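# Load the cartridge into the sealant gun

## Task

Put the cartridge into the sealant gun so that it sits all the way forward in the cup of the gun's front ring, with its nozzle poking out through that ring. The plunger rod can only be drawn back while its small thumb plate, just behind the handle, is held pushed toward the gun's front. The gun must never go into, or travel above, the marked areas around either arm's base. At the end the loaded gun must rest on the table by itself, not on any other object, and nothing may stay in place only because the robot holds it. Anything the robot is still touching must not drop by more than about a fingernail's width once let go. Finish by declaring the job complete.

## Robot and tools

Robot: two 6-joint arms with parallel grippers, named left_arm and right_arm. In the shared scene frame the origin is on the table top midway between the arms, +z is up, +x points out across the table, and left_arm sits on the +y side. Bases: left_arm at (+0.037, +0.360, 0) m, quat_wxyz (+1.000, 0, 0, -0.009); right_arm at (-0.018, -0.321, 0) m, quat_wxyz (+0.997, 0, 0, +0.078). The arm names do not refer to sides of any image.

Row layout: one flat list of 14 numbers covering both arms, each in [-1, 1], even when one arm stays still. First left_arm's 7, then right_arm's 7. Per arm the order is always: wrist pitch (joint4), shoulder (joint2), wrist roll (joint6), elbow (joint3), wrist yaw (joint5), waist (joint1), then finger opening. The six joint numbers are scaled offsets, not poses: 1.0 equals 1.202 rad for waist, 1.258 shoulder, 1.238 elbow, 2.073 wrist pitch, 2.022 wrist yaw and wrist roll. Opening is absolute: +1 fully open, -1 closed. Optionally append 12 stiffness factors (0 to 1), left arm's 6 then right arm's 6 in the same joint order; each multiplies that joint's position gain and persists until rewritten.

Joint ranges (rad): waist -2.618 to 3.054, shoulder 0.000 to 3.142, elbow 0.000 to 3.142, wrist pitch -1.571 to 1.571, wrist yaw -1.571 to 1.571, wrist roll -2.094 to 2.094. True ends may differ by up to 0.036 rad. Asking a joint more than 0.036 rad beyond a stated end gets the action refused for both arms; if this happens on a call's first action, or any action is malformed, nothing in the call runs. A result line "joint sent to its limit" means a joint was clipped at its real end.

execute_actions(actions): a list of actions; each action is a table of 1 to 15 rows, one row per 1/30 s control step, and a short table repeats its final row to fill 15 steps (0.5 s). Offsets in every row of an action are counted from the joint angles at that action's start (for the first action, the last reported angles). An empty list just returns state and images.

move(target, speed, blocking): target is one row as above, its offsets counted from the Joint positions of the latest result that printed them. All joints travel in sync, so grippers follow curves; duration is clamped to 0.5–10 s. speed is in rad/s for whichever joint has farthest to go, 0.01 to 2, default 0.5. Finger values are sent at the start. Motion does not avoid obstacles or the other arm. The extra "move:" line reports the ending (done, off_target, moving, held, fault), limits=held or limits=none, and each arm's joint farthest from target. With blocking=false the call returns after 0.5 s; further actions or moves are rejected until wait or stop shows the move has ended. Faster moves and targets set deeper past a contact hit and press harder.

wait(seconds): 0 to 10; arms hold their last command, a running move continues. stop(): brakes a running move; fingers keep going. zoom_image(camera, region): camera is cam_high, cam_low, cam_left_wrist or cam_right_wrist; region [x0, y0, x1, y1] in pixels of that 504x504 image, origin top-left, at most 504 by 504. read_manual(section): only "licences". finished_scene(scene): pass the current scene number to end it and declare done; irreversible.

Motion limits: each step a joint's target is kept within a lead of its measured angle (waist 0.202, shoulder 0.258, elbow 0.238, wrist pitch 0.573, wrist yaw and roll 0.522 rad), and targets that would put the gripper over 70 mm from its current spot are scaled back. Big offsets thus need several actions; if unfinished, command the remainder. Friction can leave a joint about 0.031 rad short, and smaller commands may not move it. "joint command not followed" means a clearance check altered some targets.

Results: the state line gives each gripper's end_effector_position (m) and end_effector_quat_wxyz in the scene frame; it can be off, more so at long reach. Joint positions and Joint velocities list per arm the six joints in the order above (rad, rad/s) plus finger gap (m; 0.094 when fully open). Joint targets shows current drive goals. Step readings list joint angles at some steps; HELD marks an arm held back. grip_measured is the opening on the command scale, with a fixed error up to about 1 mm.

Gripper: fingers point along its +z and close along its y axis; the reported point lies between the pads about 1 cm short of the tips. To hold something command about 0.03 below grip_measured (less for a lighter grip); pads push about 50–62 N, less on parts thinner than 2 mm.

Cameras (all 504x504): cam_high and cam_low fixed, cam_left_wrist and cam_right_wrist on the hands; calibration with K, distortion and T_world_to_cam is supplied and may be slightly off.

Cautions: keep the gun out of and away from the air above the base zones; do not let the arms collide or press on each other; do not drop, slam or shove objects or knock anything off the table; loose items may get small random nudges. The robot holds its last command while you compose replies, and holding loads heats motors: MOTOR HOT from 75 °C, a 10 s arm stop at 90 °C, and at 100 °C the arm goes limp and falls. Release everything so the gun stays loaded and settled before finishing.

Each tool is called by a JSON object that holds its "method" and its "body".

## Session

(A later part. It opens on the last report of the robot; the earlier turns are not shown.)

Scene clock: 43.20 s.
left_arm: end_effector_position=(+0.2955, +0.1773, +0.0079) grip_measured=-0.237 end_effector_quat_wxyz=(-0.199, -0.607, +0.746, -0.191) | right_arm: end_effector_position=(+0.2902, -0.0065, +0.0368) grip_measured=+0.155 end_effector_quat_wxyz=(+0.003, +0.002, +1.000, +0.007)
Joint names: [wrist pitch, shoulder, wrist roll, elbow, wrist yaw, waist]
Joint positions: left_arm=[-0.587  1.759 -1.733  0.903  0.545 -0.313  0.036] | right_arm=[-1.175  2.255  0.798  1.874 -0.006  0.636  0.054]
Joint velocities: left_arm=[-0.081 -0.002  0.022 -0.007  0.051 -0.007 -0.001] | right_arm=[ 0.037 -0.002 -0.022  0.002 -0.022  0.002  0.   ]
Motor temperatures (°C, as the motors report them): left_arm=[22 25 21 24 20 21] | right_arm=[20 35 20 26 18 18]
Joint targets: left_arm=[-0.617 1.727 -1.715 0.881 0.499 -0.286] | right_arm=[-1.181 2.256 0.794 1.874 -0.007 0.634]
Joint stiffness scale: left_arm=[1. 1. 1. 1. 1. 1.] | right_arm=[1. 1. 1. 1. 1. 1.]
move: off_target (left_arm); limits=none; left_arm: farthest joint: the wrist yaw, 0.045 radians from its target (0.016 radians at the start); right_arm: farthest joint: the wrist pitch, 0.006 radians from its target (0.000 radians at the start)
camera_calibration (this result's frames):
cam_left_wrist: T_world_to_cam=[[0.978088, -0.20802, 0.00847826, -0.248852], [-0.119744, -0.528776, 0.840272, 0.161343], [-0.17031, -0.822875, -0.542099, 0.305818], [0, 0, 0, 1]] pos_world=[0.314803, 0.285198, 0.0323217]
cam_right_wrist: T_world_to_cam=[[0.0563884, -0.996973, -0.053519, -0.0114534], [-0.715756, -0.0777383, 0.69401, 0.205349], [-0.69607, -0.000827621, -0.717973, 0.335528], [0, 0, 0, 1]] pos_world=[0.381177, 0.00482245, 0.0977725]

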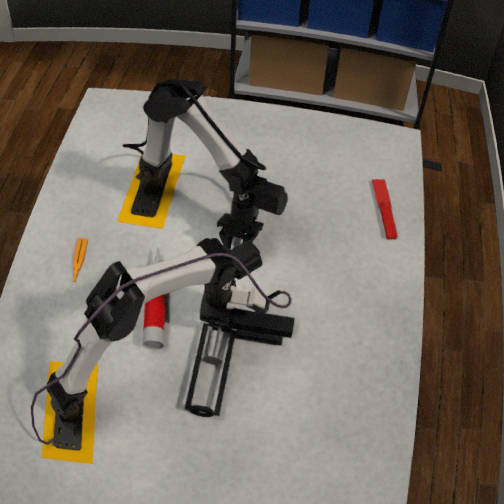

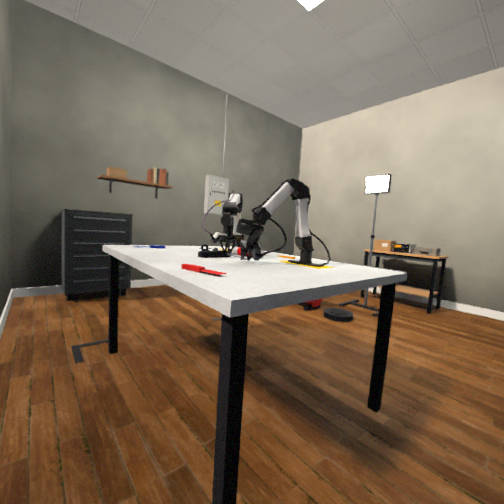

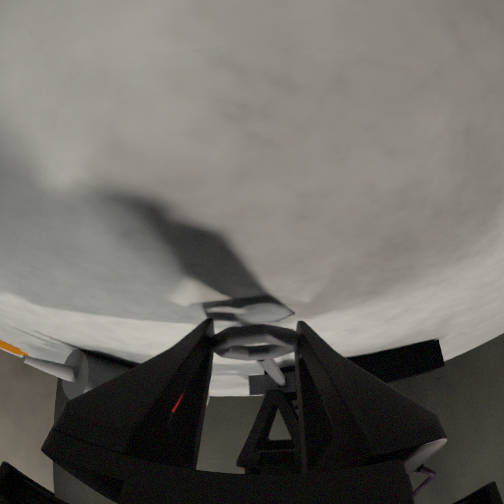

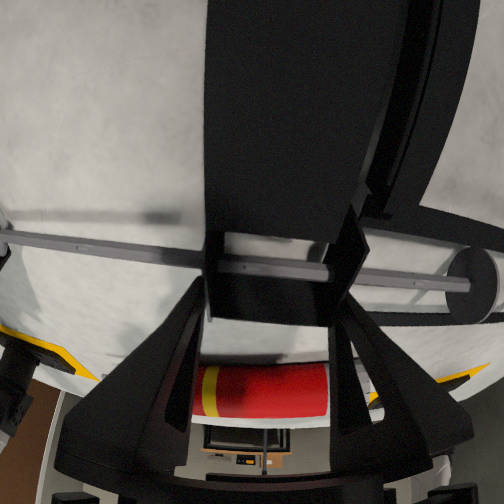

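{"method": "move", "body": {"target": [-0.059,-0.03,0.108,-0.024,-0.017,0.175,-0.3,0,0,0,0,0,0,0.1], "speed": 0.12}}

Scene clock: 45.63 s.
left_arm: end_effector_position=(+0.2981, +0.2238, +0.0109) grip_measured=-0.237 end_effector_quat_wxyz=(-0.208, -0.606, +0.741, -0.202) | right_arm: end_effector_position=(+0.2914, -0.0045, +0.0384) grip_measured=+0.155 end_effector_quat_wxyz=(+0.007, +0.004, +1.000, +0.011)
Joint names: [wrist pitch, shoulder, wrist roll, elbow, wrist yaw, waist]
Joint positions: left_arm=[-0.692  1.75  -1.53   0.895  0.588 -0.135  0.036] | right_arm=[-1.167  2.251  0.802  1.874 -0.006  0.637  0.054]
Joint velocities: left_arm=[ 0.022  0.002  0.022  0.002 -0.037  0.017 -0.   ] | right_arm=[-0.022  0.017 -0.022 -0.007  0.007 -0.012  0.   ]
Motor temperatures (°C, as the motors report them): left_arm=[22 25 21 24 20 21] | right_arm=[20 35 20 26 18 18]
Joint targets: left_arm=[-0.709 1.721 -1.514 0.873 0.511 -0.103] | right_arm=[-1.175 2.255 0.798 1.874 -0.006 0.636]
Joint stiffness scale: left_arm=[1. 1. 1. 1. 1. 1.] | right_arm=[1. 1. 1. 1. 1. 1.]
move: off_target (left_arm); limits=none; left_arm: farthest joint: the wrist yaw, 0.077 radians from its target (0.034 radians at the start); right_arm: farthest joint: the wrist pitch, 0.008 radians from its target (0.000 radians at the start)
camera_calibration (this result's frames):
cam_left_wrist: T_world_to_cam=[[0.979202, -0.202516, 0.0122748, -0.243351], [-0.115, -0.504168, 0.855914, 0.176688], [-0.167148, -0.839525, -0.516972, 0.348666], [0, 0, 0, 1]] pos_world=[0.316888, 0.332512, 0.0320076]
cam_right_wrist: T_world_to_cam=[[0.0534556, -0.996658, -0.0617763, -0.00823971], [-0.721882, -0.0813145, 0.687222, 0.207315], [-0.689948, 0.00785937, -0.723816, 0.33609], [0, 0, 0, 1]] pos_world=[0.381982, 0.0060041, 0.100287]

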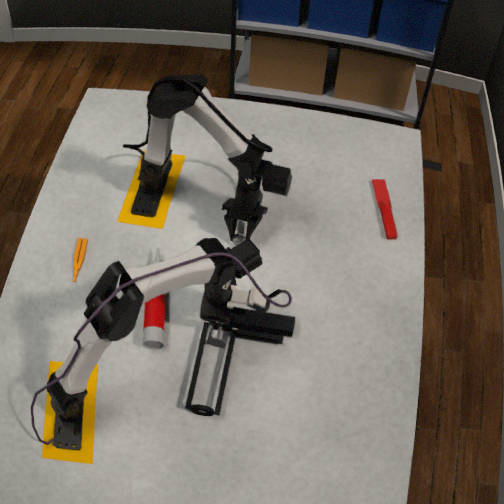

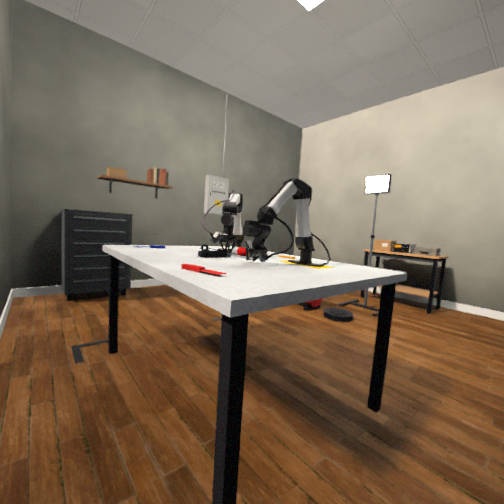

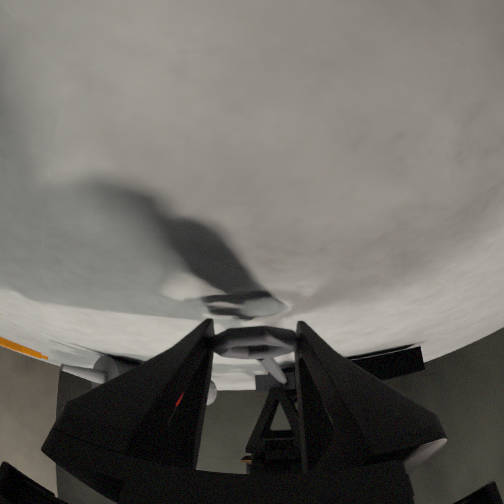

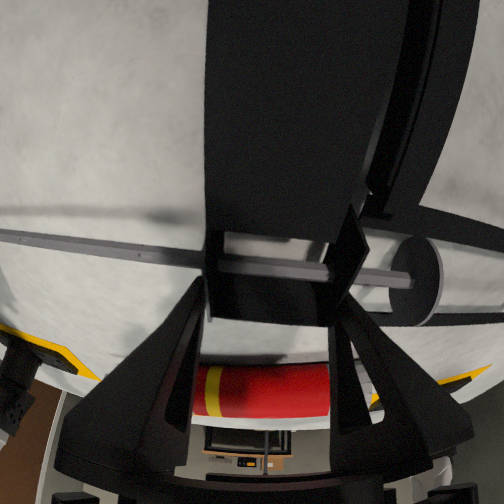

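{"method": "move", "body": {"target": [0,0,0,0,0,0,-0.3,0,0,0,0,0,0,0.35]}}

{"method": "move", "body": {"target": [0,0,0,0,0,0,-0.3,-0.065,-0.02,0,0.1,0,0,0.35], "speed": 0.2}}

Scene clock: 47.07 s.
left_arm: end_effector_position=(+0.2967, +0.2234, +0.0111) grip_measured=-0.237 end_effector_quat_wxyz=(-0.212, -0.609, +0.738, -0.200) | right_arm: end_effector_position=(+0.2917, -0.0024, +0.0390) grip_measured=+0.348 end_effector_quat_wxyz=(+0.008, +0.005, +1.000, +0.016)
Joint names: [wrist pitch, shoulder, wrist roll, elbow, wrist yaw, waist]
Joint positions: left_arm=[-0.698  1.75  -1.538  0.895  0.591 -0.135  0.036] | right_arm=[-1.16   2.25   0.804  1.874 -0.012  0.638  0.063]
Joint velocities: left_arm=[ 0.066 -0.012 -0.022 -0.012 -0.066  0.002 -0.001] | right_arm=[ 0.051  0.017 -0.022  0.012  0.037 -0.007 -0.   ]
Motor temperatures (°C, as the motors report them): left_arm=[22 26 21 24 20 21] | right_arm=[20 36 20 26 18 18]
Joint targets: left_arm=[-0.693 1.750 -1.530 0.895 0.588 -0.135] | right_arm=[-1.167 2.251 0.802 1.874 -0.006 0.637]
Joint stiffness scale: left_arm=[1. 1. 1. 1. 1. 1.] | right_arm=[1. 1. 1. 1. 1. 1.]
move: done; limits=none; left_arm: farthest joint: the wrist roll, 0.008 radians from its target (0.000 radians at the start); right_arm: farthest joint: the wrist pitch, 0.007 radians from its target (0.000 radians at the start)
camera_calibration (this result's frames):
cam_left_wrist: T_world_to_cam=[[0.98038, -0.197101, 0.00247889, -0.24352], [-0.10337, -0.503371, 0.857865, 0.172427], [-0.167838, -0.84129, -0.51387, 0.348764], [0, 0, 0, 1]] pos_world=[0.315102, 0.332208, 0.0319039]
cam_right_wrist: T_world_to_cam=[[0.0525581, -0.99604, -0.0717122, -0.00547937], [-0.722428, -0.0875024, 0.685887, 0.207497], [-0.689446, 0.0157579, -0.724166, 0.336532], [0, 0, 0, 1]] pos_world=[0.38221, 0.00739576, 0.100992]

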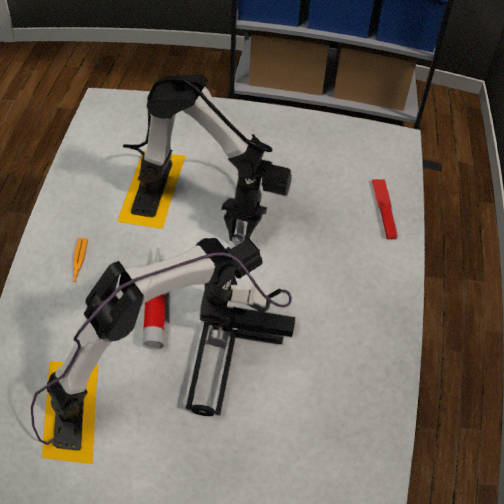

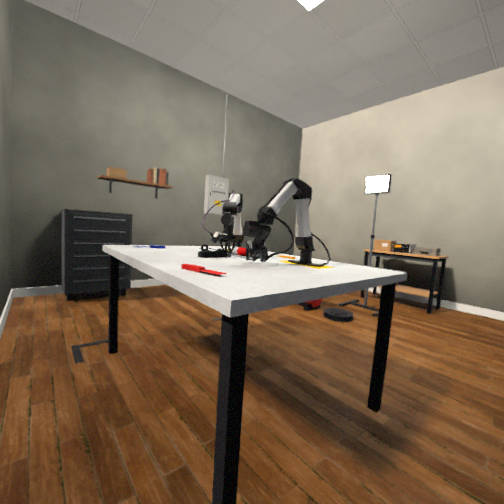

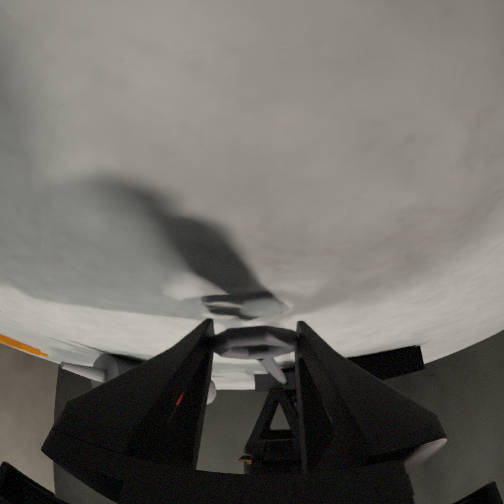

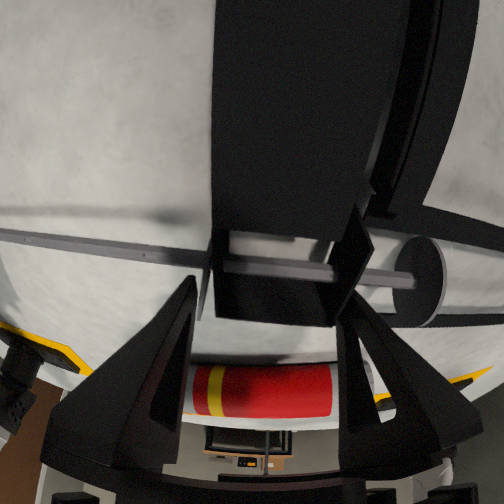

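Scene clock: 48.37 s.
left_arm: end_effector_position=(+0.2952, +0.2237, +0.0111) grip_measured=-0.237 end_effector_quat_wxyz=(-0.215, -0.612, +0.735, -0.196) | right_arm: end_effector_position=(+0.2921, -0.0019, +0.0742) grip_measured=+0.348 end_effector_quat_wxyz=(+0.011, +0.005, +1.000, +0.019)
Joint names: [wrist pitch, shoulder, wrist roll, elbow, wrist yaw, waist]
Joint positions: left_arm=[-0.705  1.75  -1.544  0.895  0.59  -0.135  0.036] | right_arm=[-1.28   2.232  0.804  1.983 -0.012  0.638  0.063]
Joint velocities: left_arm=[ 0.081  0.007 -0.051  0.051 -0.007 -0.002 -0.   ] | right_arm=[ 0.022  0.012 -0.007 -0.002 -0.022 -0.002 -0.   ]
Motor temperatures (°C, as the motors report them): left_arm=[21 26 21 24 20 21] | right_arm=[20 36 20 26 18 18]
Joint targets: left_arm=[-0.698 1.750 -1.538 0.895 0.591 -0.135] | right_arm=[-1.295 2.225 0.804 1.998 -0.012 0.638]
Joint stiffness scale: left_arm=[1. 1. 1. 1. 1. 1.] | right_arm=[1. 1. 1. 1. 1. 1.]
move: done; limits=none; left_arm: farthest joint: the wrist pitch, 0.007 radians from its target (0.000 radians at the start); right_arm: farthest joint: the wrist pitch, 0.015 radians from its target (0.134 radians at the start)
camera_calibration (this result's frames):
cam_left_wrist: T_world_to_cam=[[0.981397, -0.191807, -0.00838362, -0.243313], [-0.0914821, -0.505574, 0.85792, 0.169449], [-0.168794, -0.841193, -0.513716, 0.34898], [0, 0, 0, 1]] pos_world=[0.313193, 0.332559, 0.0318632]
cam_right_wrist: T_world_to_cam=[[0.0529963, -0.995593, -0.0773658, -0.00226335], [-0.726446, -0.0915958, 0.681092, 0.185204], [-0.685177, 0.0201067, -0.728099, 0.361363], [0, 0, 0, 1]] pos_world=[0.382258, 0.00744472, 0.136792]

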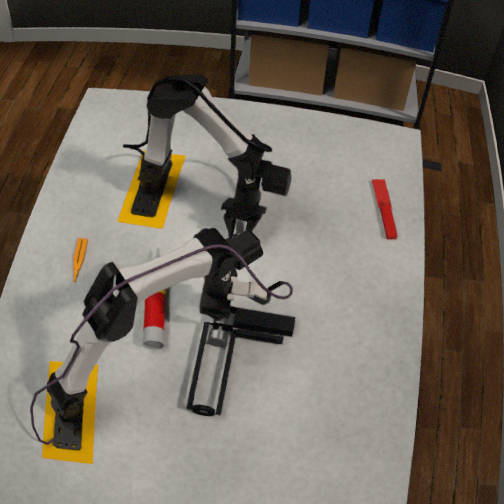

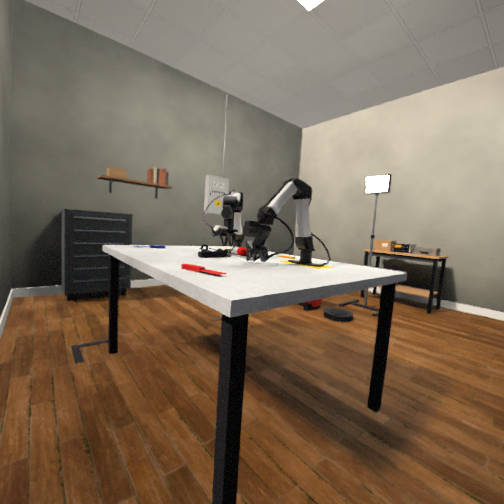

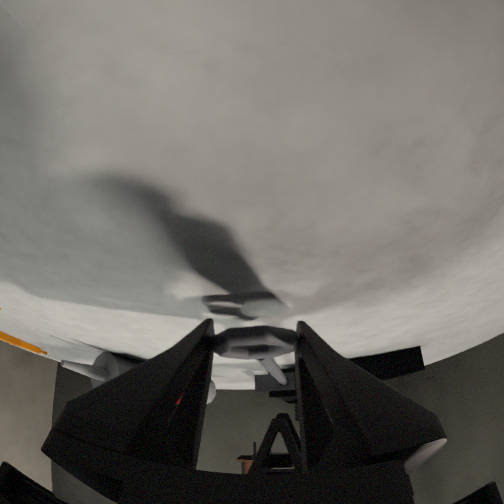

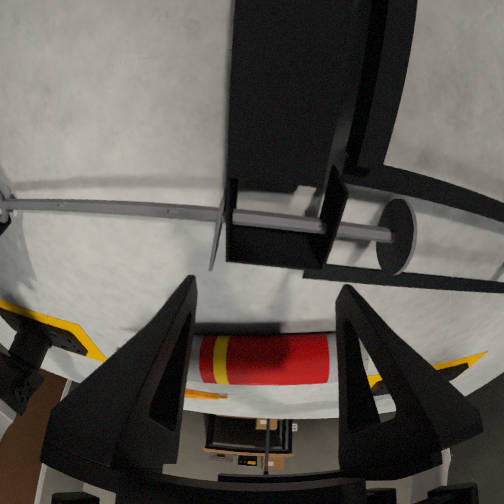

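{"method": "move", "body": {"target": [0,0,0,0,0,0,-0.3,-0.09,0.192,0.042,0.31,0,0.074,-1], "speed": 0.3}}

{"method": "move", "body": {"target": [0,0,0,0,0,0,-0.3,0.072,0,0,-0.13,0,0,-1], "speed": 0.15}}

Scene clock: 51.13 s.
left_arm: end_effector_position=(+0.2950, +0.2237, +0.0111) grip_measured=-0.237 end_effector_quat_wxyz=(-0.215, -0.612, +0.735, -0.196) | right_arm: end_effector_position=(+0.2861, +0.0473, +0.0675) grip_measured=-0.986 end_effector_quat_wxyz=(-0.001, +0.003, +1.000, +0.008)
Joint names: [wrist pitch, shoulder, wrist roll, elbow, wrist yaw, waist]
Joint positions: left_arm=[-0.707  1.75  -1.545  0.895  0.59  -0.135  0.036] | right_arm=[-1.452  2.458  0.883  2.35  -0.012  0.719  0.001]
Joint velocities: left_arm=[ 0.007 -0.012 -0.037  0.012 -0.007 -0.027 -0.001] | right_arm=[-0.007  0.002 -0.022  0.002 -0.007 -0.022  0.   ]
Motor temperatures (°C, as the motors report them): left_arm=[21 26 21 24 20 21] | right_arm=[20 37 20 27 18 18]
Joint targets: left_arm=[-0.705 1.750 -1.544 0.895 0.590 -0.135] | right_arm=[-1.467 2.473 0.889 2.367 -0.012 0.727]
Joint stiffness scale: left_arm=[1. 1. 1. 1. 1. 1.] | right_arm=[1. 1. 1. 1. 1. 1.]
move: done; limits=none; left_arm: farthest joint: the wrist pitch, 0.002 radians from its target (0.000 radians at the start); right_arm: farthest joint: the elbow, 0.017 radians from its target (0.383 radians at the start)
camera_calibration (this result's frames):
cam_left_wrist: T_world_to_cam=[[0.981562, -0.190872, -0.0101633, -0.243303], [-0.0894894, -0.505885, 0.857947, 0.168929], [-0.168899, -0.841219, -0.513638, 0.349005], [0, 0, 0, 1]] pos_world=[0.312881, 0.332608, 0.0318575]
cam_right_wrist: T_world_to_cam=[[0.0541183, -0.996966, -0.0559548, 0.0448165], [-0.710041, -0.0778222, 0.699847, 0.183272], [-0.702078, 0.00185562, -0.712098, 0.356038], [0, 0, 0, 1]] pos_world=[0.377672, 0.0582824, 0.127779]

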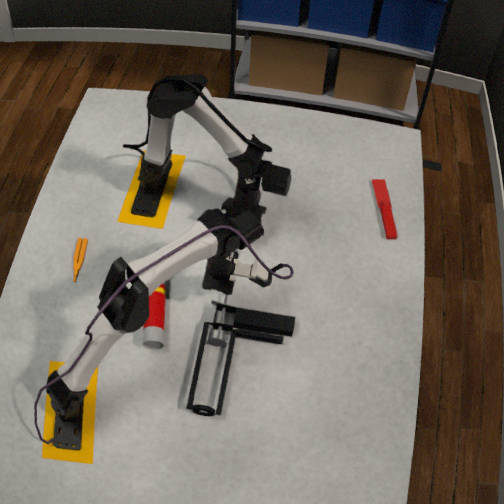

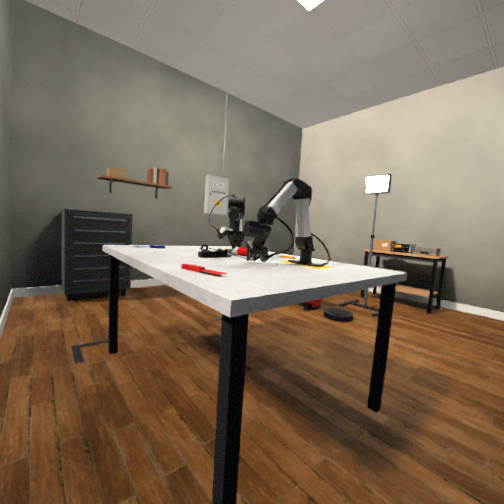

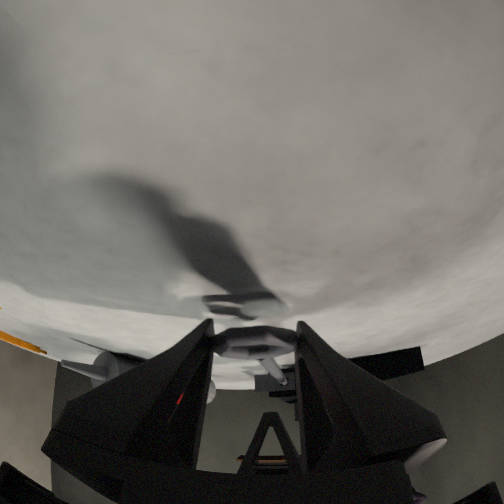

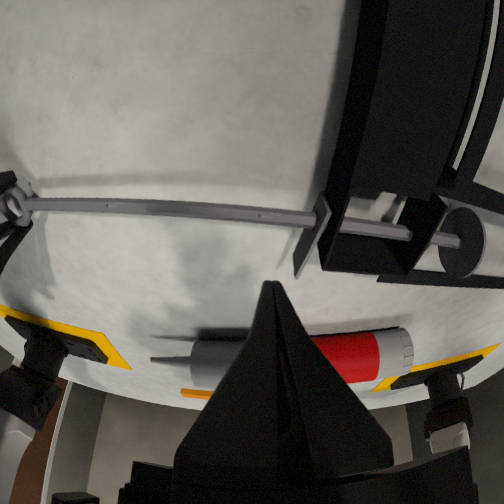

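Scene clock: 52.80 s.
left_arm: end_effector_position=(+0.2950, +0.2237, +0.0111) grip_measured=-0.237 end_effector_quat_wxyz=(-0.215, -0.613, +0.735, -0.196) | right_arm: end_effector_position=(+0.2869, +0.0481, +0.0317) grip_measured=-0.986 end_effector_quat_wxyz=(-0.002, +0.003, +1.000, +0.006)
Joint names: [wrist pitch, shoulder, wrist roll, elbow, wrist yaw, waist]
Joint positions: left_arm=[-0.707  1.75  -1.546  0.895  0.59  -0.135  0.036] | right_arm=[-1.313  2.458  0.883  2.207 -0.012  0.719  0.001]
Joint velocities: left_arm=[ 0.037 -0.022  0.037 -0.007  0.066 -0.007  0.   ] | right_arm=[-0.007 -0.022 -0.007  0.002 -0.007 -0.002 -0.002]
Motor temperatures (°C, as the motors report them): left_arm=[21 26 21 24 20 21] | right_arm=[20 37 20 27 18 18]
Joint targets: left_arm=[-0.706 1.750 -1.545 0.895 0.590 -0.135] | right_arm=[-1.302 2.458 0.883 2.189 -0.012 0.719]
Joint stiffness scale: left_arm=[1. 1. 1. 1. 1. 1.] | right_arm=[1. 1. 1. 1. 1. 1.]
move: done; limits=none; left_arm: farthest joint: the wrist roll, 0.001 radians from its target (0.000 radians at the start); right_arm: farthest joint: the elbow, 0.018 radians from its target (0.161 radians at the start)
camera_calibration (this result's frames):
cam_left_wrist: T_world_to_cam=[[0.981621, -0.19056, -0.0103754, -0.243388], [-0.0891486, -0.505938, 0.857951, 0.16884], [-0.168741, -0.841257, -0.513627, 0.348967], [0, 0, 0, 1]] pos_world=[0.312851, 0.332613, 0.0318569]
cam_right_wrist: T_world_to_cam=[[0.0539721, -0.997141, -0.0528863, 0.0436031], [-0.708157, -0.075563, 0.702, 0.208201], [-0.703989, -0.000436554, -0.710211, 0.331654], [0, 0, 0, 1]] pos_world=[0.378566, 0.0593555, 0.0916931]

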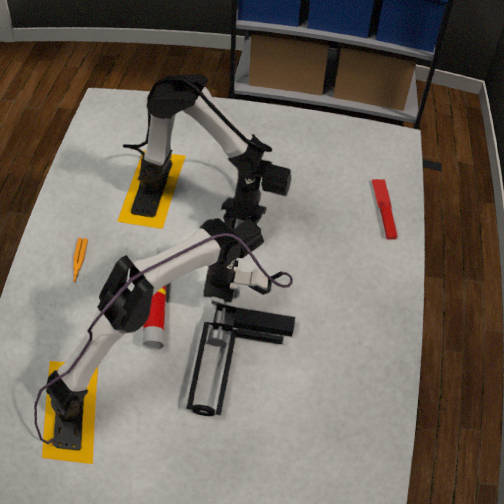

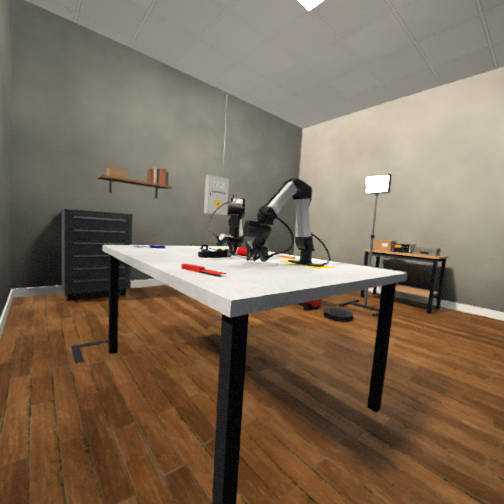

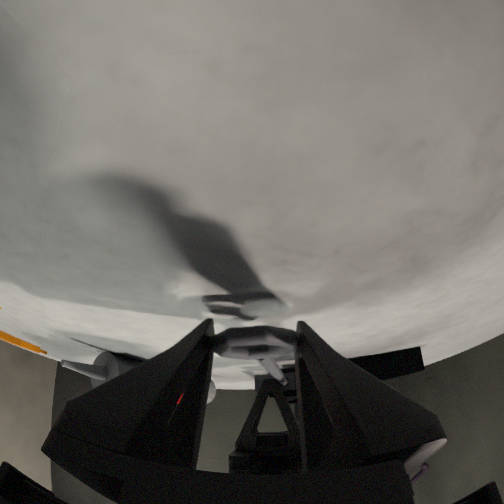

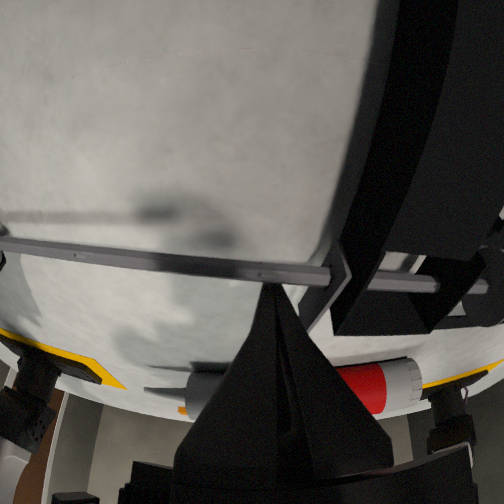

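{"method": "execute_actions", "body": {"actions": [[[0,0,0,0,0,0,-0.3,0,0,0,0,0,0,-0.9],[0,0,0,0,0,0,-0.3,0,0,0,0,0,0,-0.85],[0,0,0,0,0,0,-0.3,0,0,0,0,0,0,-0.8],[0,0,0,0,0,0,-0.3,0,0,0,0,0,0,-0.75],[0,0,0,0,0,0,-0.3,0,0,0,0,0,0,-0.7],[0,0,0,0,0,0,-0.3,0,0,0,0,0,0,-0.65],[0,0,0,0,0,0,-0.3,0,0,0,0,0,0,-0.6],[0,0,0,0,0,0,-0.3,0,0,0,0,0,0,-0.55],[0,0,0,0,0,0,-0.3,0,0,0,0,0,0,-0.5],[0,0,0,0,0,0,-0.3,0,0,0,0,0,0,-0.45],[0,0,0,0,0,0,-0.3,0,0,0,0,0,0,-0.4],[0,0,0,0,0,0,-0.3,0,0,0,0,0,0,-0.35],[0,0,0,0,0,0,-0.3,0,0,0,0,0,0,-0.3],[0,0,0,0,0,0,-0.3,0,0,0,0,0,0,-0.25],[0,0,0,0,0,0,-0.3,0,0,0,0,0,0,-0.2]],[[0,0,0,0,0,0,-0.3,0,0,0,0,0,0,-0.16],[0,0,0,0,0,0,-0.3,0,0,0,0,0,0,-0.12],[0,0,0,0,0,0,-0.3,0,0,0,0,0,0,-0.08],[0,0,0,0,0,0,-0.3,0,0,0,0,0,0,-0.04],[0,0,0,0,0,0,-0.3,0,0,0,0,0,0,0],[0,0,0,0,0,0,-0.3,0,0,0,0,0,0,0.04],[0,0,0,0,0,0,-0.3,0,0,0,0,0,0,0.08],[0,0,0,0,0,0,-0.3,0,0,0,0,0,0,0.12],[0,0,0,0,0,0,-0.3,0,0,0,0,0,0,0.16],[0,0,0,0,0,0,-0.3,0,0,0,0,0,0,0.2],[0,0,0,0,0,0,-0.3,0,0,0,0,0,0,0.24],[0,0,0,0,0,0,-0.3,0,0,0,0,0,0,0.28],[0,0,0,0,0,0,-0.3,0,0,0,0,0,0,0.32],[0,0,0,0,0,0,-0.3,0,0,0,0,0,0,0.36],[0,0,0,0,0,0,-0.3,0,0,0,0,0,0,0.4]],[[0,0,0,0,0,0,-0.3,0,0,0,0,0,0,0.44],[0,0,0,0,0,0,-0.3,0,0,0,0,0,0,0.48],[0,0,0,0,0,0,-0.3,0,0,0,0,0,0,0.52],[0,0,0,0,0,0,-0.3,0,0,0,0,0,0,0.56],[0,0,0,0,0,0,-0.3,0,0,0,0,0,0,0.6],[0,0,0,0,0,0,-0.3,0,0,0,0,0,0,0.64],[0,0,0,0,0,0,-0.3,0,0,0,0,0,0,0.68],[0,0,0,0,0,0,-0.3,0,0,0,0,0,0,0.72],[0,0,0,0,0,0,-0.3,0,0,0,0,0,0,0.76],[0,0,0,0,0,0,-0.3,0,0,0,0,0,0,0.8],[0,0,0,0,0,0,-0.3,0,0,0,0,0,0,0.84],[0,0,0,0,0,0,-0.3,0,0,0,0,0,0,0.88],[0,0,0,0,0,0,-0.3,0,0,0,0,0,0,0.92],[0,0,0,0,0,0,-0.3,0,0,0,0,0,0,0.96],[0,0,0,0,0,0,-0.3,0,0,0,0,0,0,1]]]}}

{"method": "wait", "body": {"seconds": 0.3}}

{"method": "zoom_image", "body": {"camera": "cam_high", "region": [110, 240, 310, 440]}}

Scene clock: 56.37 s.
left_arm: end_effector_position=(+0.2949, +0.2235, +0.0112) grip_measured=-0.237 end_effector_quat_wxyz=(-0.216, -0.613, +0.734, -0.196) | right_arm: end_effector_position=(+0.2869, +0.0815, +0.0386) grip_measured=+0.988 end_effector_quat_wxyz=(-0.000, -0.003, +0.997, +0.077)
Joint names: [wrist pitch, shoulder, wrist roll, elbow, wrist yaw, waist]
Joint positions: left_arm=[-0.707  1.75  -1.548  0.895  0.592 -0.135  0.036] | right_arm=[-1.21   2.448  0.888  2.207 -0.098  0.732  0.093]
Joint velocities: left_arm=[ 0.022 -0.002 -0.022  0.017 -0.007 -0.007  0.001] | right_arm=[ 0.051 -0.042  0.007  0.002 -0.11   0.017  0.044]
Motor temperatures (°C, as the motors report them): left_arm=[21 26 21 24 20 21] | right_arm=[20 38 20 27 18 18]
Joint targets: left_arm=[-0.707 1.750 -1.548 0.895 0.592 -0.135] | right_arm=[-1.253 2.454 0.885 2.207 -0.063 0.726]
Joint stiffness scale: left_arm=[1. 1. 1. 1. 1. 1.] | right_arm=[1. 1. 1. 1. 1. 1.]
Step readings (joint positions; steps 1 to 15: 1st action; 16 to 30: 2nd action; 31 to 45: 3rd action):
0: left_arm=[-0.707 1.750 -1.546 0.895 0.590 -0.135] | right_arm=[-1.313 2.458 0.883 2.207 -0.012 0.719]
1: left_arm=[-0.707 1.750 -1.546 0.895 0.590 -0.135] | right_arm=[-1.313 2.458 0.883 2.207 -0.012 0.719]
2: left_arm=[-0.707 1.750 -1.546 0.895 0.590 -0.135] | right_arm=[-1.313 2.458 0.883 2.207 -0.012 0.719]
4: left_arm=[-0.707 1.750 -1.546 0.895 0.590 -0.135] | right_arm=[-1.313 2.458 0.883 2.207 -0.012 0.719]
8: left_arm=[-0.707 1.750 -1.546 0.895 0.590 -0.135] | right_arm=[-1.313 2.458 0.883 2.207 -0.012 0.719]
15: left_arm=[-0.707 1.750 -1.547 0.895 0.591 -0.135] | right_arm=[-1.295 2.458 0.883 2.207 -0.028 0.719]
16: left_arm=[-0.707 1.750 -1.547 0.895 0.591 -0.135] | right_arm=[-1.292 2.458 0.883 2.207 -0.032 0.720]
17: left_arm=[-0.707 1.750 -1.547 0.895 0.591 -0.135] | right_arm=[-1.289 2.458 0.883 2.207 -0.035 0.720]
19: left_arm=[-0.707 1.750 -1.547 0.895 0.591 -0.135] | right_arm=[-1.283 2.457 0.883 2.207 -0.041 0.720]
23: left_arm=[-0.707 1.750 -1.547 0.895 0.591 -0.135] | right_arm=[-1.272 2.456 0.884 2.207 -0.053 0.721]
30: left_arm=[-0.707 1.750 -1.547 0.895 0.592 -0.135] | right_arm=[-1.253 2.454 0.885 2.207 -0.063 0.725]
31: left_arm=[-0.707 1.750 -1.548 0.895 0.592 -0.135] | right_arm=[-1.248 2.454 0.885 2.207 -0.067 0.726]
32: left_arm=[-0.707 1.750 -1.548 0.895 0.592 -0.135] | right_arm=[-1.246 2.453 0.885 2.207 -0.070 0.726]
34: left_arm=[-0.707 1.750 -1.548 0.895 0.592 -0.135] | right_arm=[-1.240 2.453 0.885 2.207 -0.077 0.726]
38: left_arm=[-0.707 1.750 -1.548 0.895 0.592 -0.135] | right_arm=[-1.229 2.451 0.887 2.207 -0.088 0.727]
45: Joint positions above
camera_calibration (this result's frames):
cam_left_wrist: T_world_to_cam=[[0.981962, -0.188724, -0.0115918, -0.243891], [-0.0869114, -0.504961, 0.858755, 0.167716], [-0.167921, -0.842258, -0.512255, 0.348821], [0, 0, 0, 1]] pos_world=[0.312642, 0.332459, 0.0318314]
cam_right_wrist: T_world_to_cam=[[0.0674523, -0.978939, -0.192686, 0.0772889], [-0.7096, -0.182832, 0.680471, 0.215893], [-0.701369, 0.0908305, -0.706988, 0.328286], [0, 0, 0, 1]] pos_world=[0.378234, 0.0853148, 0.100078]

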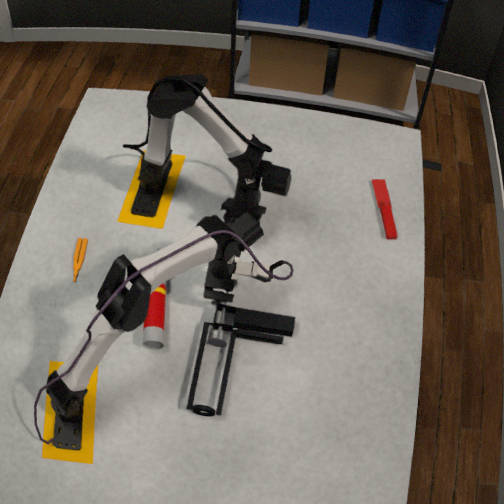

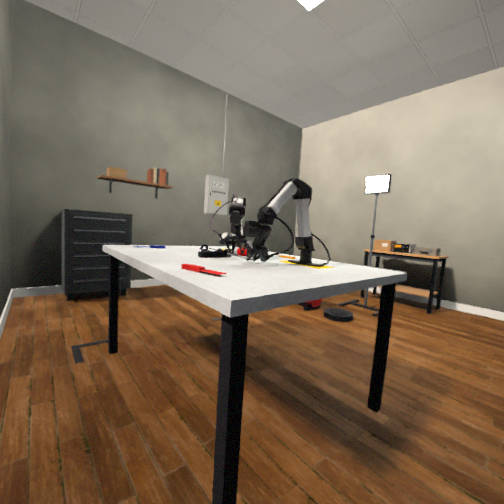

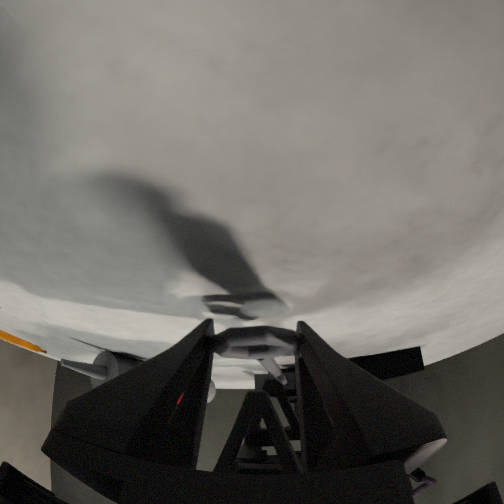

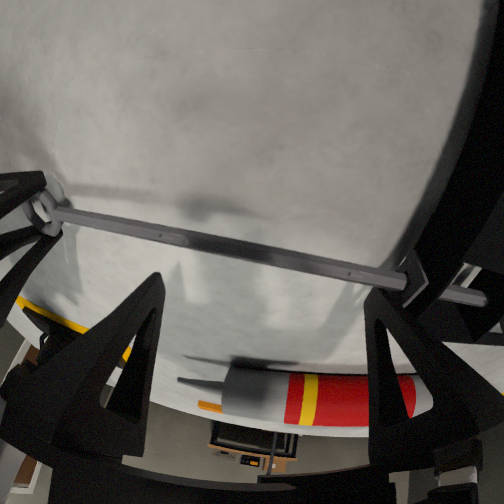

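Scene clock: 56.67 s.
left_arm: end_effector_position=(+0.2949, +0.2235, +0.0112) grip_measured=-0.237 end_effector_quat_wxyz=(-0.216, -0.613, +0.734, -0.196) | right_arm: end_effector_position=(+0.2869, +0.0821, +0.0389) grip_measured=+1.000 end_effector_quat_wxyz=(-0.000, -0.004, +0.997, +0.078)
Joint names: [wrist pitch, shoulder, wrist roll, elbow, wrist yaw, waist]
Joint positions: left_arm=[-0.707  1.75  -1.548  0.895  0.592 -0.135  0.036] | right_arm=[-1.209  2.448  0.888  2.207 -0.099  0.732  0.094]
Joint velocities: left_arm=[-0.051 -0.002  0.037 -0.022  0.007 -0.002 -0.   ] | right_arm=[ 0.022 -0.007  0.066 -0.002 -0.037  0.007  0.   ]
Motor temperatures (°C, as the motors report them): left_arm=[21 26 21 24 20 21] | right_arm=[20 38 20 27 18 18]
Joint targets: left_arm=[-0.707 1.750 -1.547 0.895 0.591 -0.135] | right_arm=[-1.253 2.455 0.885 2.207 -0.063 0.725]
Joint stiffness scale: left_arm=[1. 1. 1. 1. 1. 1.] | right_arm=[1. 1. 1. 1. 1. 1.]
wait: 0.30 s; at rest by 0.20 s
camera_calibration (this result's frames):
cam_left_wrist: T_world_to_cam=[[0.981962, -0.188724, -0.0115918, -0.243891], [-0.0869114, -0.504961, 0.858755, 0.167716], [-0.167921, -0.842258, -0.512255, 0.348821], [0, 0, 0, 1]] pos_world=[0.312642, 0.332459, 0.0318314]
cam_right_wrist: T_world_to_cam=[[0.0680809, -0.978471, -0.194834, 0.0777665], [-0.710094, -0.184701, 0.67945, 0.216199], [-0.700808, 0.0920931, -0.70738, 0.328202], [0, 0, 0, 1]] pos_world=[0.378234, 0.0857992, 0.100419]

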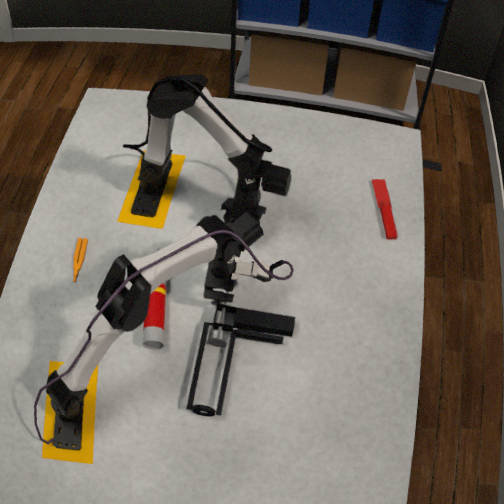

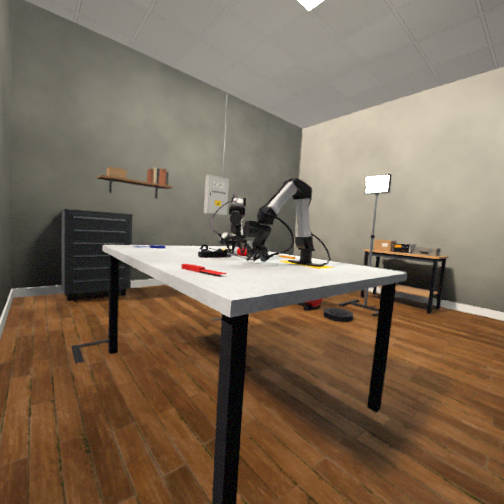

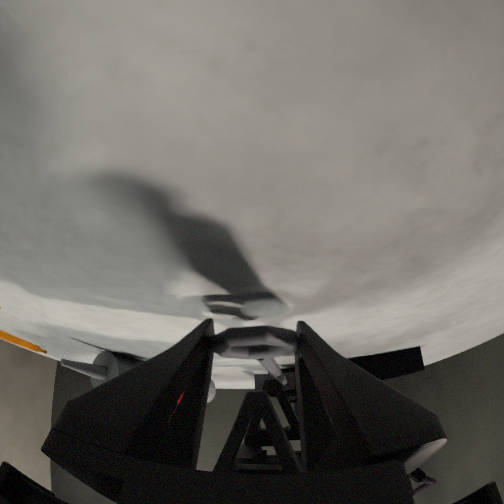

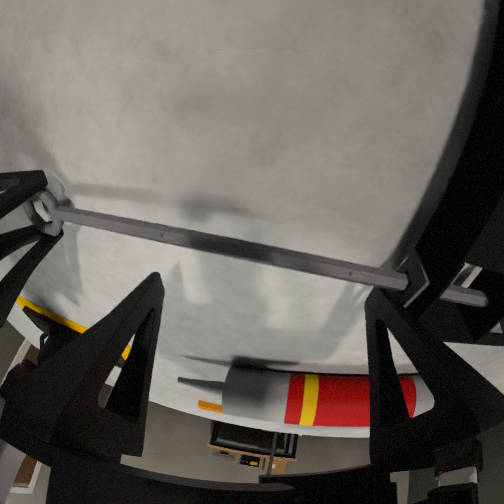

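Region (110, 240, 310, 440) of cam_high's 504x504 image, scaled by 2.520, with more detail than that image has.

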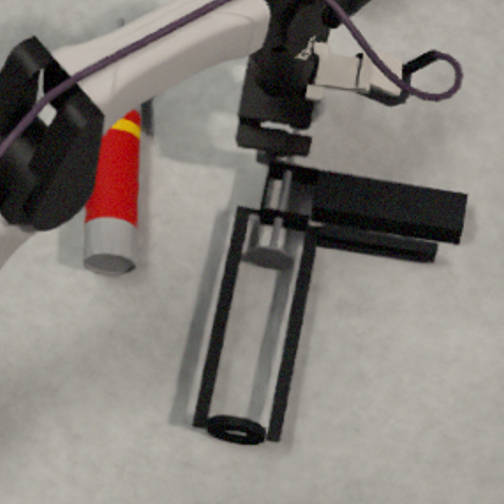

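{"method": "move", "body": {"target": [-0.03,0,0.06,0,-0.035,0.11,-0.3,-0.05,0.012,0,0,0.045,-0.015,1], "speed": 0.07}}

{"method": "zoom_image", "body": {"camera": "cam_high", "region": [110, 240, 310, 440]}}

Scene clock: 59.43 s.
left_arm: end_effector_position=(+0.2952, +0.2518, +0.0115) grip_measured=-0.237 end_effector_quat_wxyz=(-0.216, -0.621, +0.727, -0.198) | right_arm: end_effector_position=(+0.2913, +0.0821, +0.0399) grip_measured=+1.000 end_effector_quat_wxyz=(+0.018, -0.002, +0.997, +0.071)
Joint names: [wrist pitch, shoulder, wrist roll, elbow, wrist yaw, waist]
Joint positions: left_arm=[-0.765  1.75  -1.447  0.895  0.593 -0.03   0.036] | right_arm=[-1.202  2.448  0.894  2.212 -0.061  0.738  0.094]
Joint velocities: left_arm=[-0.095  0.002 -0.037  0.017 -0.022  0.002  0.001] | right_arm=[ 0.007 -0.012 -0.051 -0.002  0.007 -0.017  0.   ]
Motor temperatures (°C, as the motors report them): left_arm=[21 26 21 24 20 21] | right_arm=[20 39 20 27 18 18]
Joint targets: left_arm=[-0.769 1.750 -1.427 0.895 0.521 -0.003] | right_arm=[-1.312 2.463 0.888 2.207 -0.008 0.714]
Joint stiffness scale: left_arm=[1. 1. 1. 1. 1. 1.] | right_arm=[1. 1. 1. 1. 1. 1.]
move: off_target (left_arm, right_arm); limits=none; left_arm: farthest joint: the wrist yaw, 0.072 radians from its target (0.071 radians at the start); right_arm: farthest joint: the wrist pitch, 0.111 radians from its target (0.104 radians at the start)
camera_calibration (this result's frames):
cam_left_wrist: T_world_to_cam=[[0.98576, -0.167635, -0.0132865, -0.24527], [-0.0742533, -0.504804, 0.860035, 0.17797], [-0.150879, -0.846801, -0.510063, 0.368966], [0, 0, 0, 1]] pos_world=[0.310661, 0.361165, 0.0318763]
cam_right_wrist: T_world_to_cam=[[0.0696765, -0.981525, -0.178193, 0.0768159], [-0.734638, -0.171331, 0.65647, 0.225598], [-0.674872, 0.0851672, -0.733004, 0.325998], [0, 0, 0, 1]] pos_world=[0.380388, 0.0862843, 0.104548]

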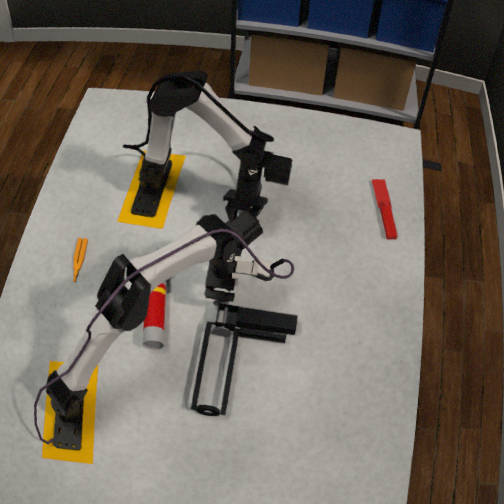

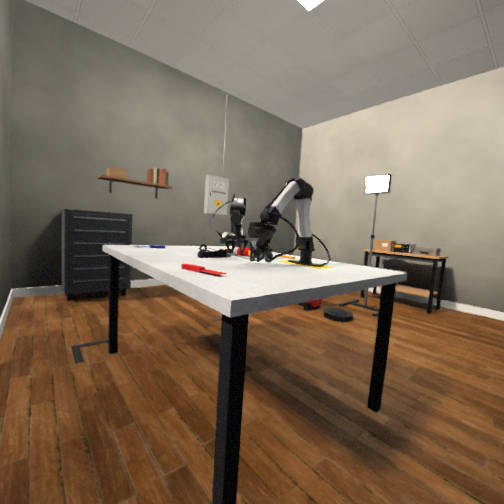

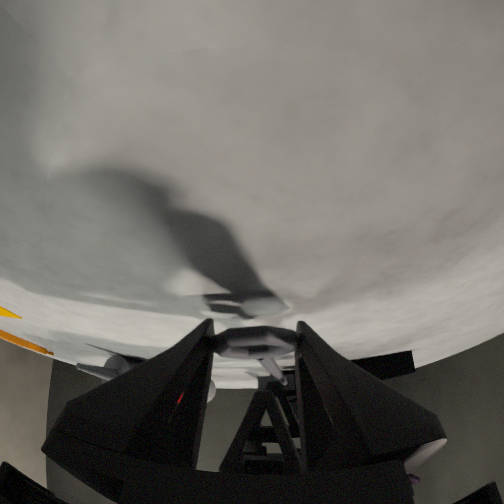

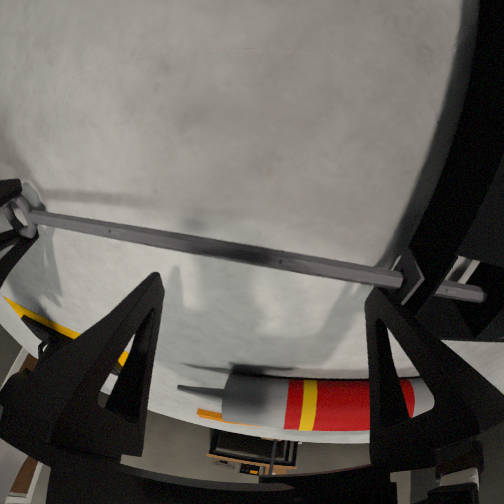

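Region (110, 240, 310, 440) of cam_high's 504x504 image, scaled by 2.520, with more detail than that image has.

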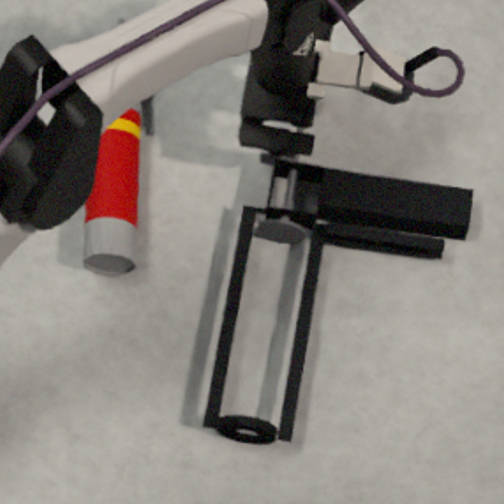

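A little more.

{"method": "move", "body": {"target": [-0.012,0,0.03,0,-0.036,0.06,-0.3,-0.06,0.012,0,-0.004,0.02,-0.02,1], "speed": 0.07}}

{"method": "zoom_image", "body": {"camera": "cam_high", "region": [110, 240, 310, 440]}}

Scene clock: 61.93 s.
left_arm: end_effector_position=(+0.2933, +0.2622, +0.0124) grip_measured=-0.237 end_effector_quat_wxyz=(-0.219, -0.623, +0.724, -0.200) | right_arm: end_effector_position=(+0.2902, +0.0804, +0.0396) grip_measured=+1.000 end_effector_quat_wxyz=(+0.015, -0.002, +0.998, +0.068)
Joint names: [wrist pitch, shoulder, wrist roll, elbow, wrist yaw, waist]
Joint positions: left_arm=[-0.794  1.75  -1.402  0.895  0.597  0.012  0.036] | right_arm=[-1.21   2.448  0.896  2.212 -0.061  0.738  0.094]
Joint velocities: left_arm=[ 0.066 -0.017 -0.007 -0.012 -0.022  0.012  0.001] | right_arm=[-0.037  0.002  0.037  0.002 -0.007 -0.012  0.   ]
Motor temperatures (°C, as the motors report them): left_arm=[21 26 21 24 20 21] | right_arm=[20 40 20 27 18 19]
Joint targets: left_arm=[-0.790 1.750 -1.386 0.895 0.520 0.042] | right_arm=[-1.326 2.463 0.894 2.207 -0.021 0.714]
Joint stiffness scale: left_arm=[1. 1. 1. 1. 1. 1.] | right_arm=[1. 1. 1. 1. 1. 1.]
move: off_target (left_arm, right_arm); limits=none; left_arm: farthest joint: the wrist yaw, 0.077 radians from its target (0.073 radians at the start); right_arm: farthest joint: the wrist pitch, 0.116 radians from its target (0.125 radians at the start)
camera_calibration (this result's frames):
cam_left_wrist: T_world_to_cam=[[0.986639, -0.162069, -0.016638, -0.243263], [-0.0674605, -0.499359, 0.863765, 0.178879], [-0.148298, -0.851102, -0.50362, 0.378189], [0, 0, 0, 1]] pos_world=[0.308164, 0.371777, 0.031907]
cam_right_wrist: T_world_to_cam=[[0.067242, -0.98277, -0.172168, 0.0757339], [-0.73133, -0.16593, 0.661531, 0.223057], [-0.678701, 0.0814292, -0.729887, 0.326479], [0, 0, 0, 1]] pos_world=[0.379618, 0.084856, 0.103772]

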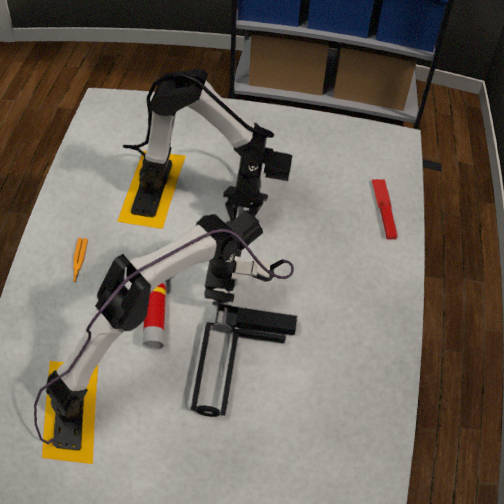

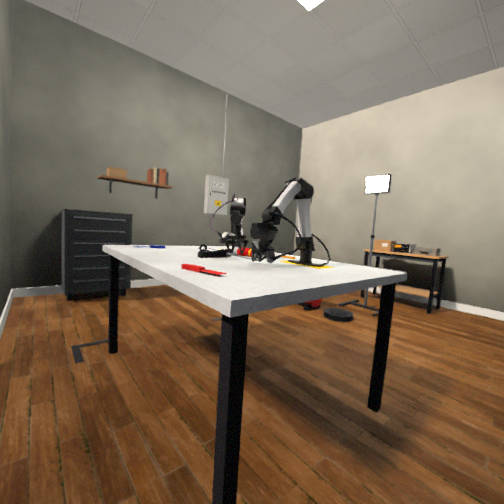

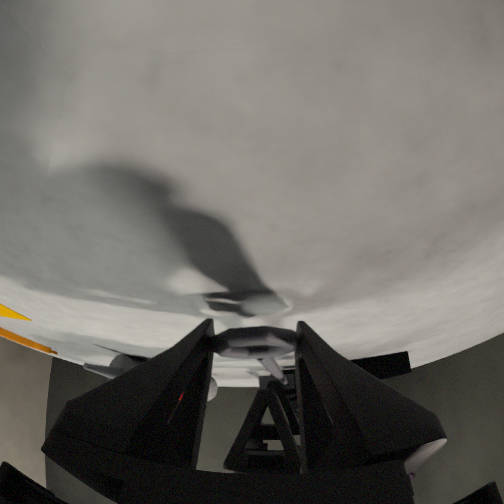

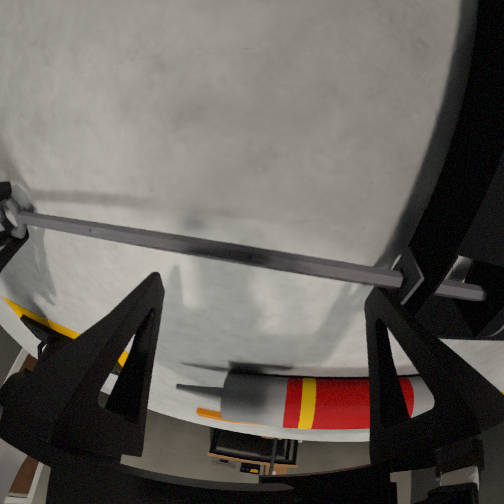

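Region (110, 240, 310, 440) of cam_high's 504x504 image, scaled by 2.520, with more detail than that image has.

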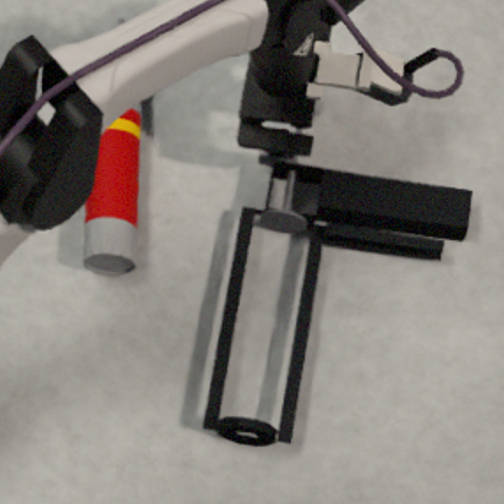

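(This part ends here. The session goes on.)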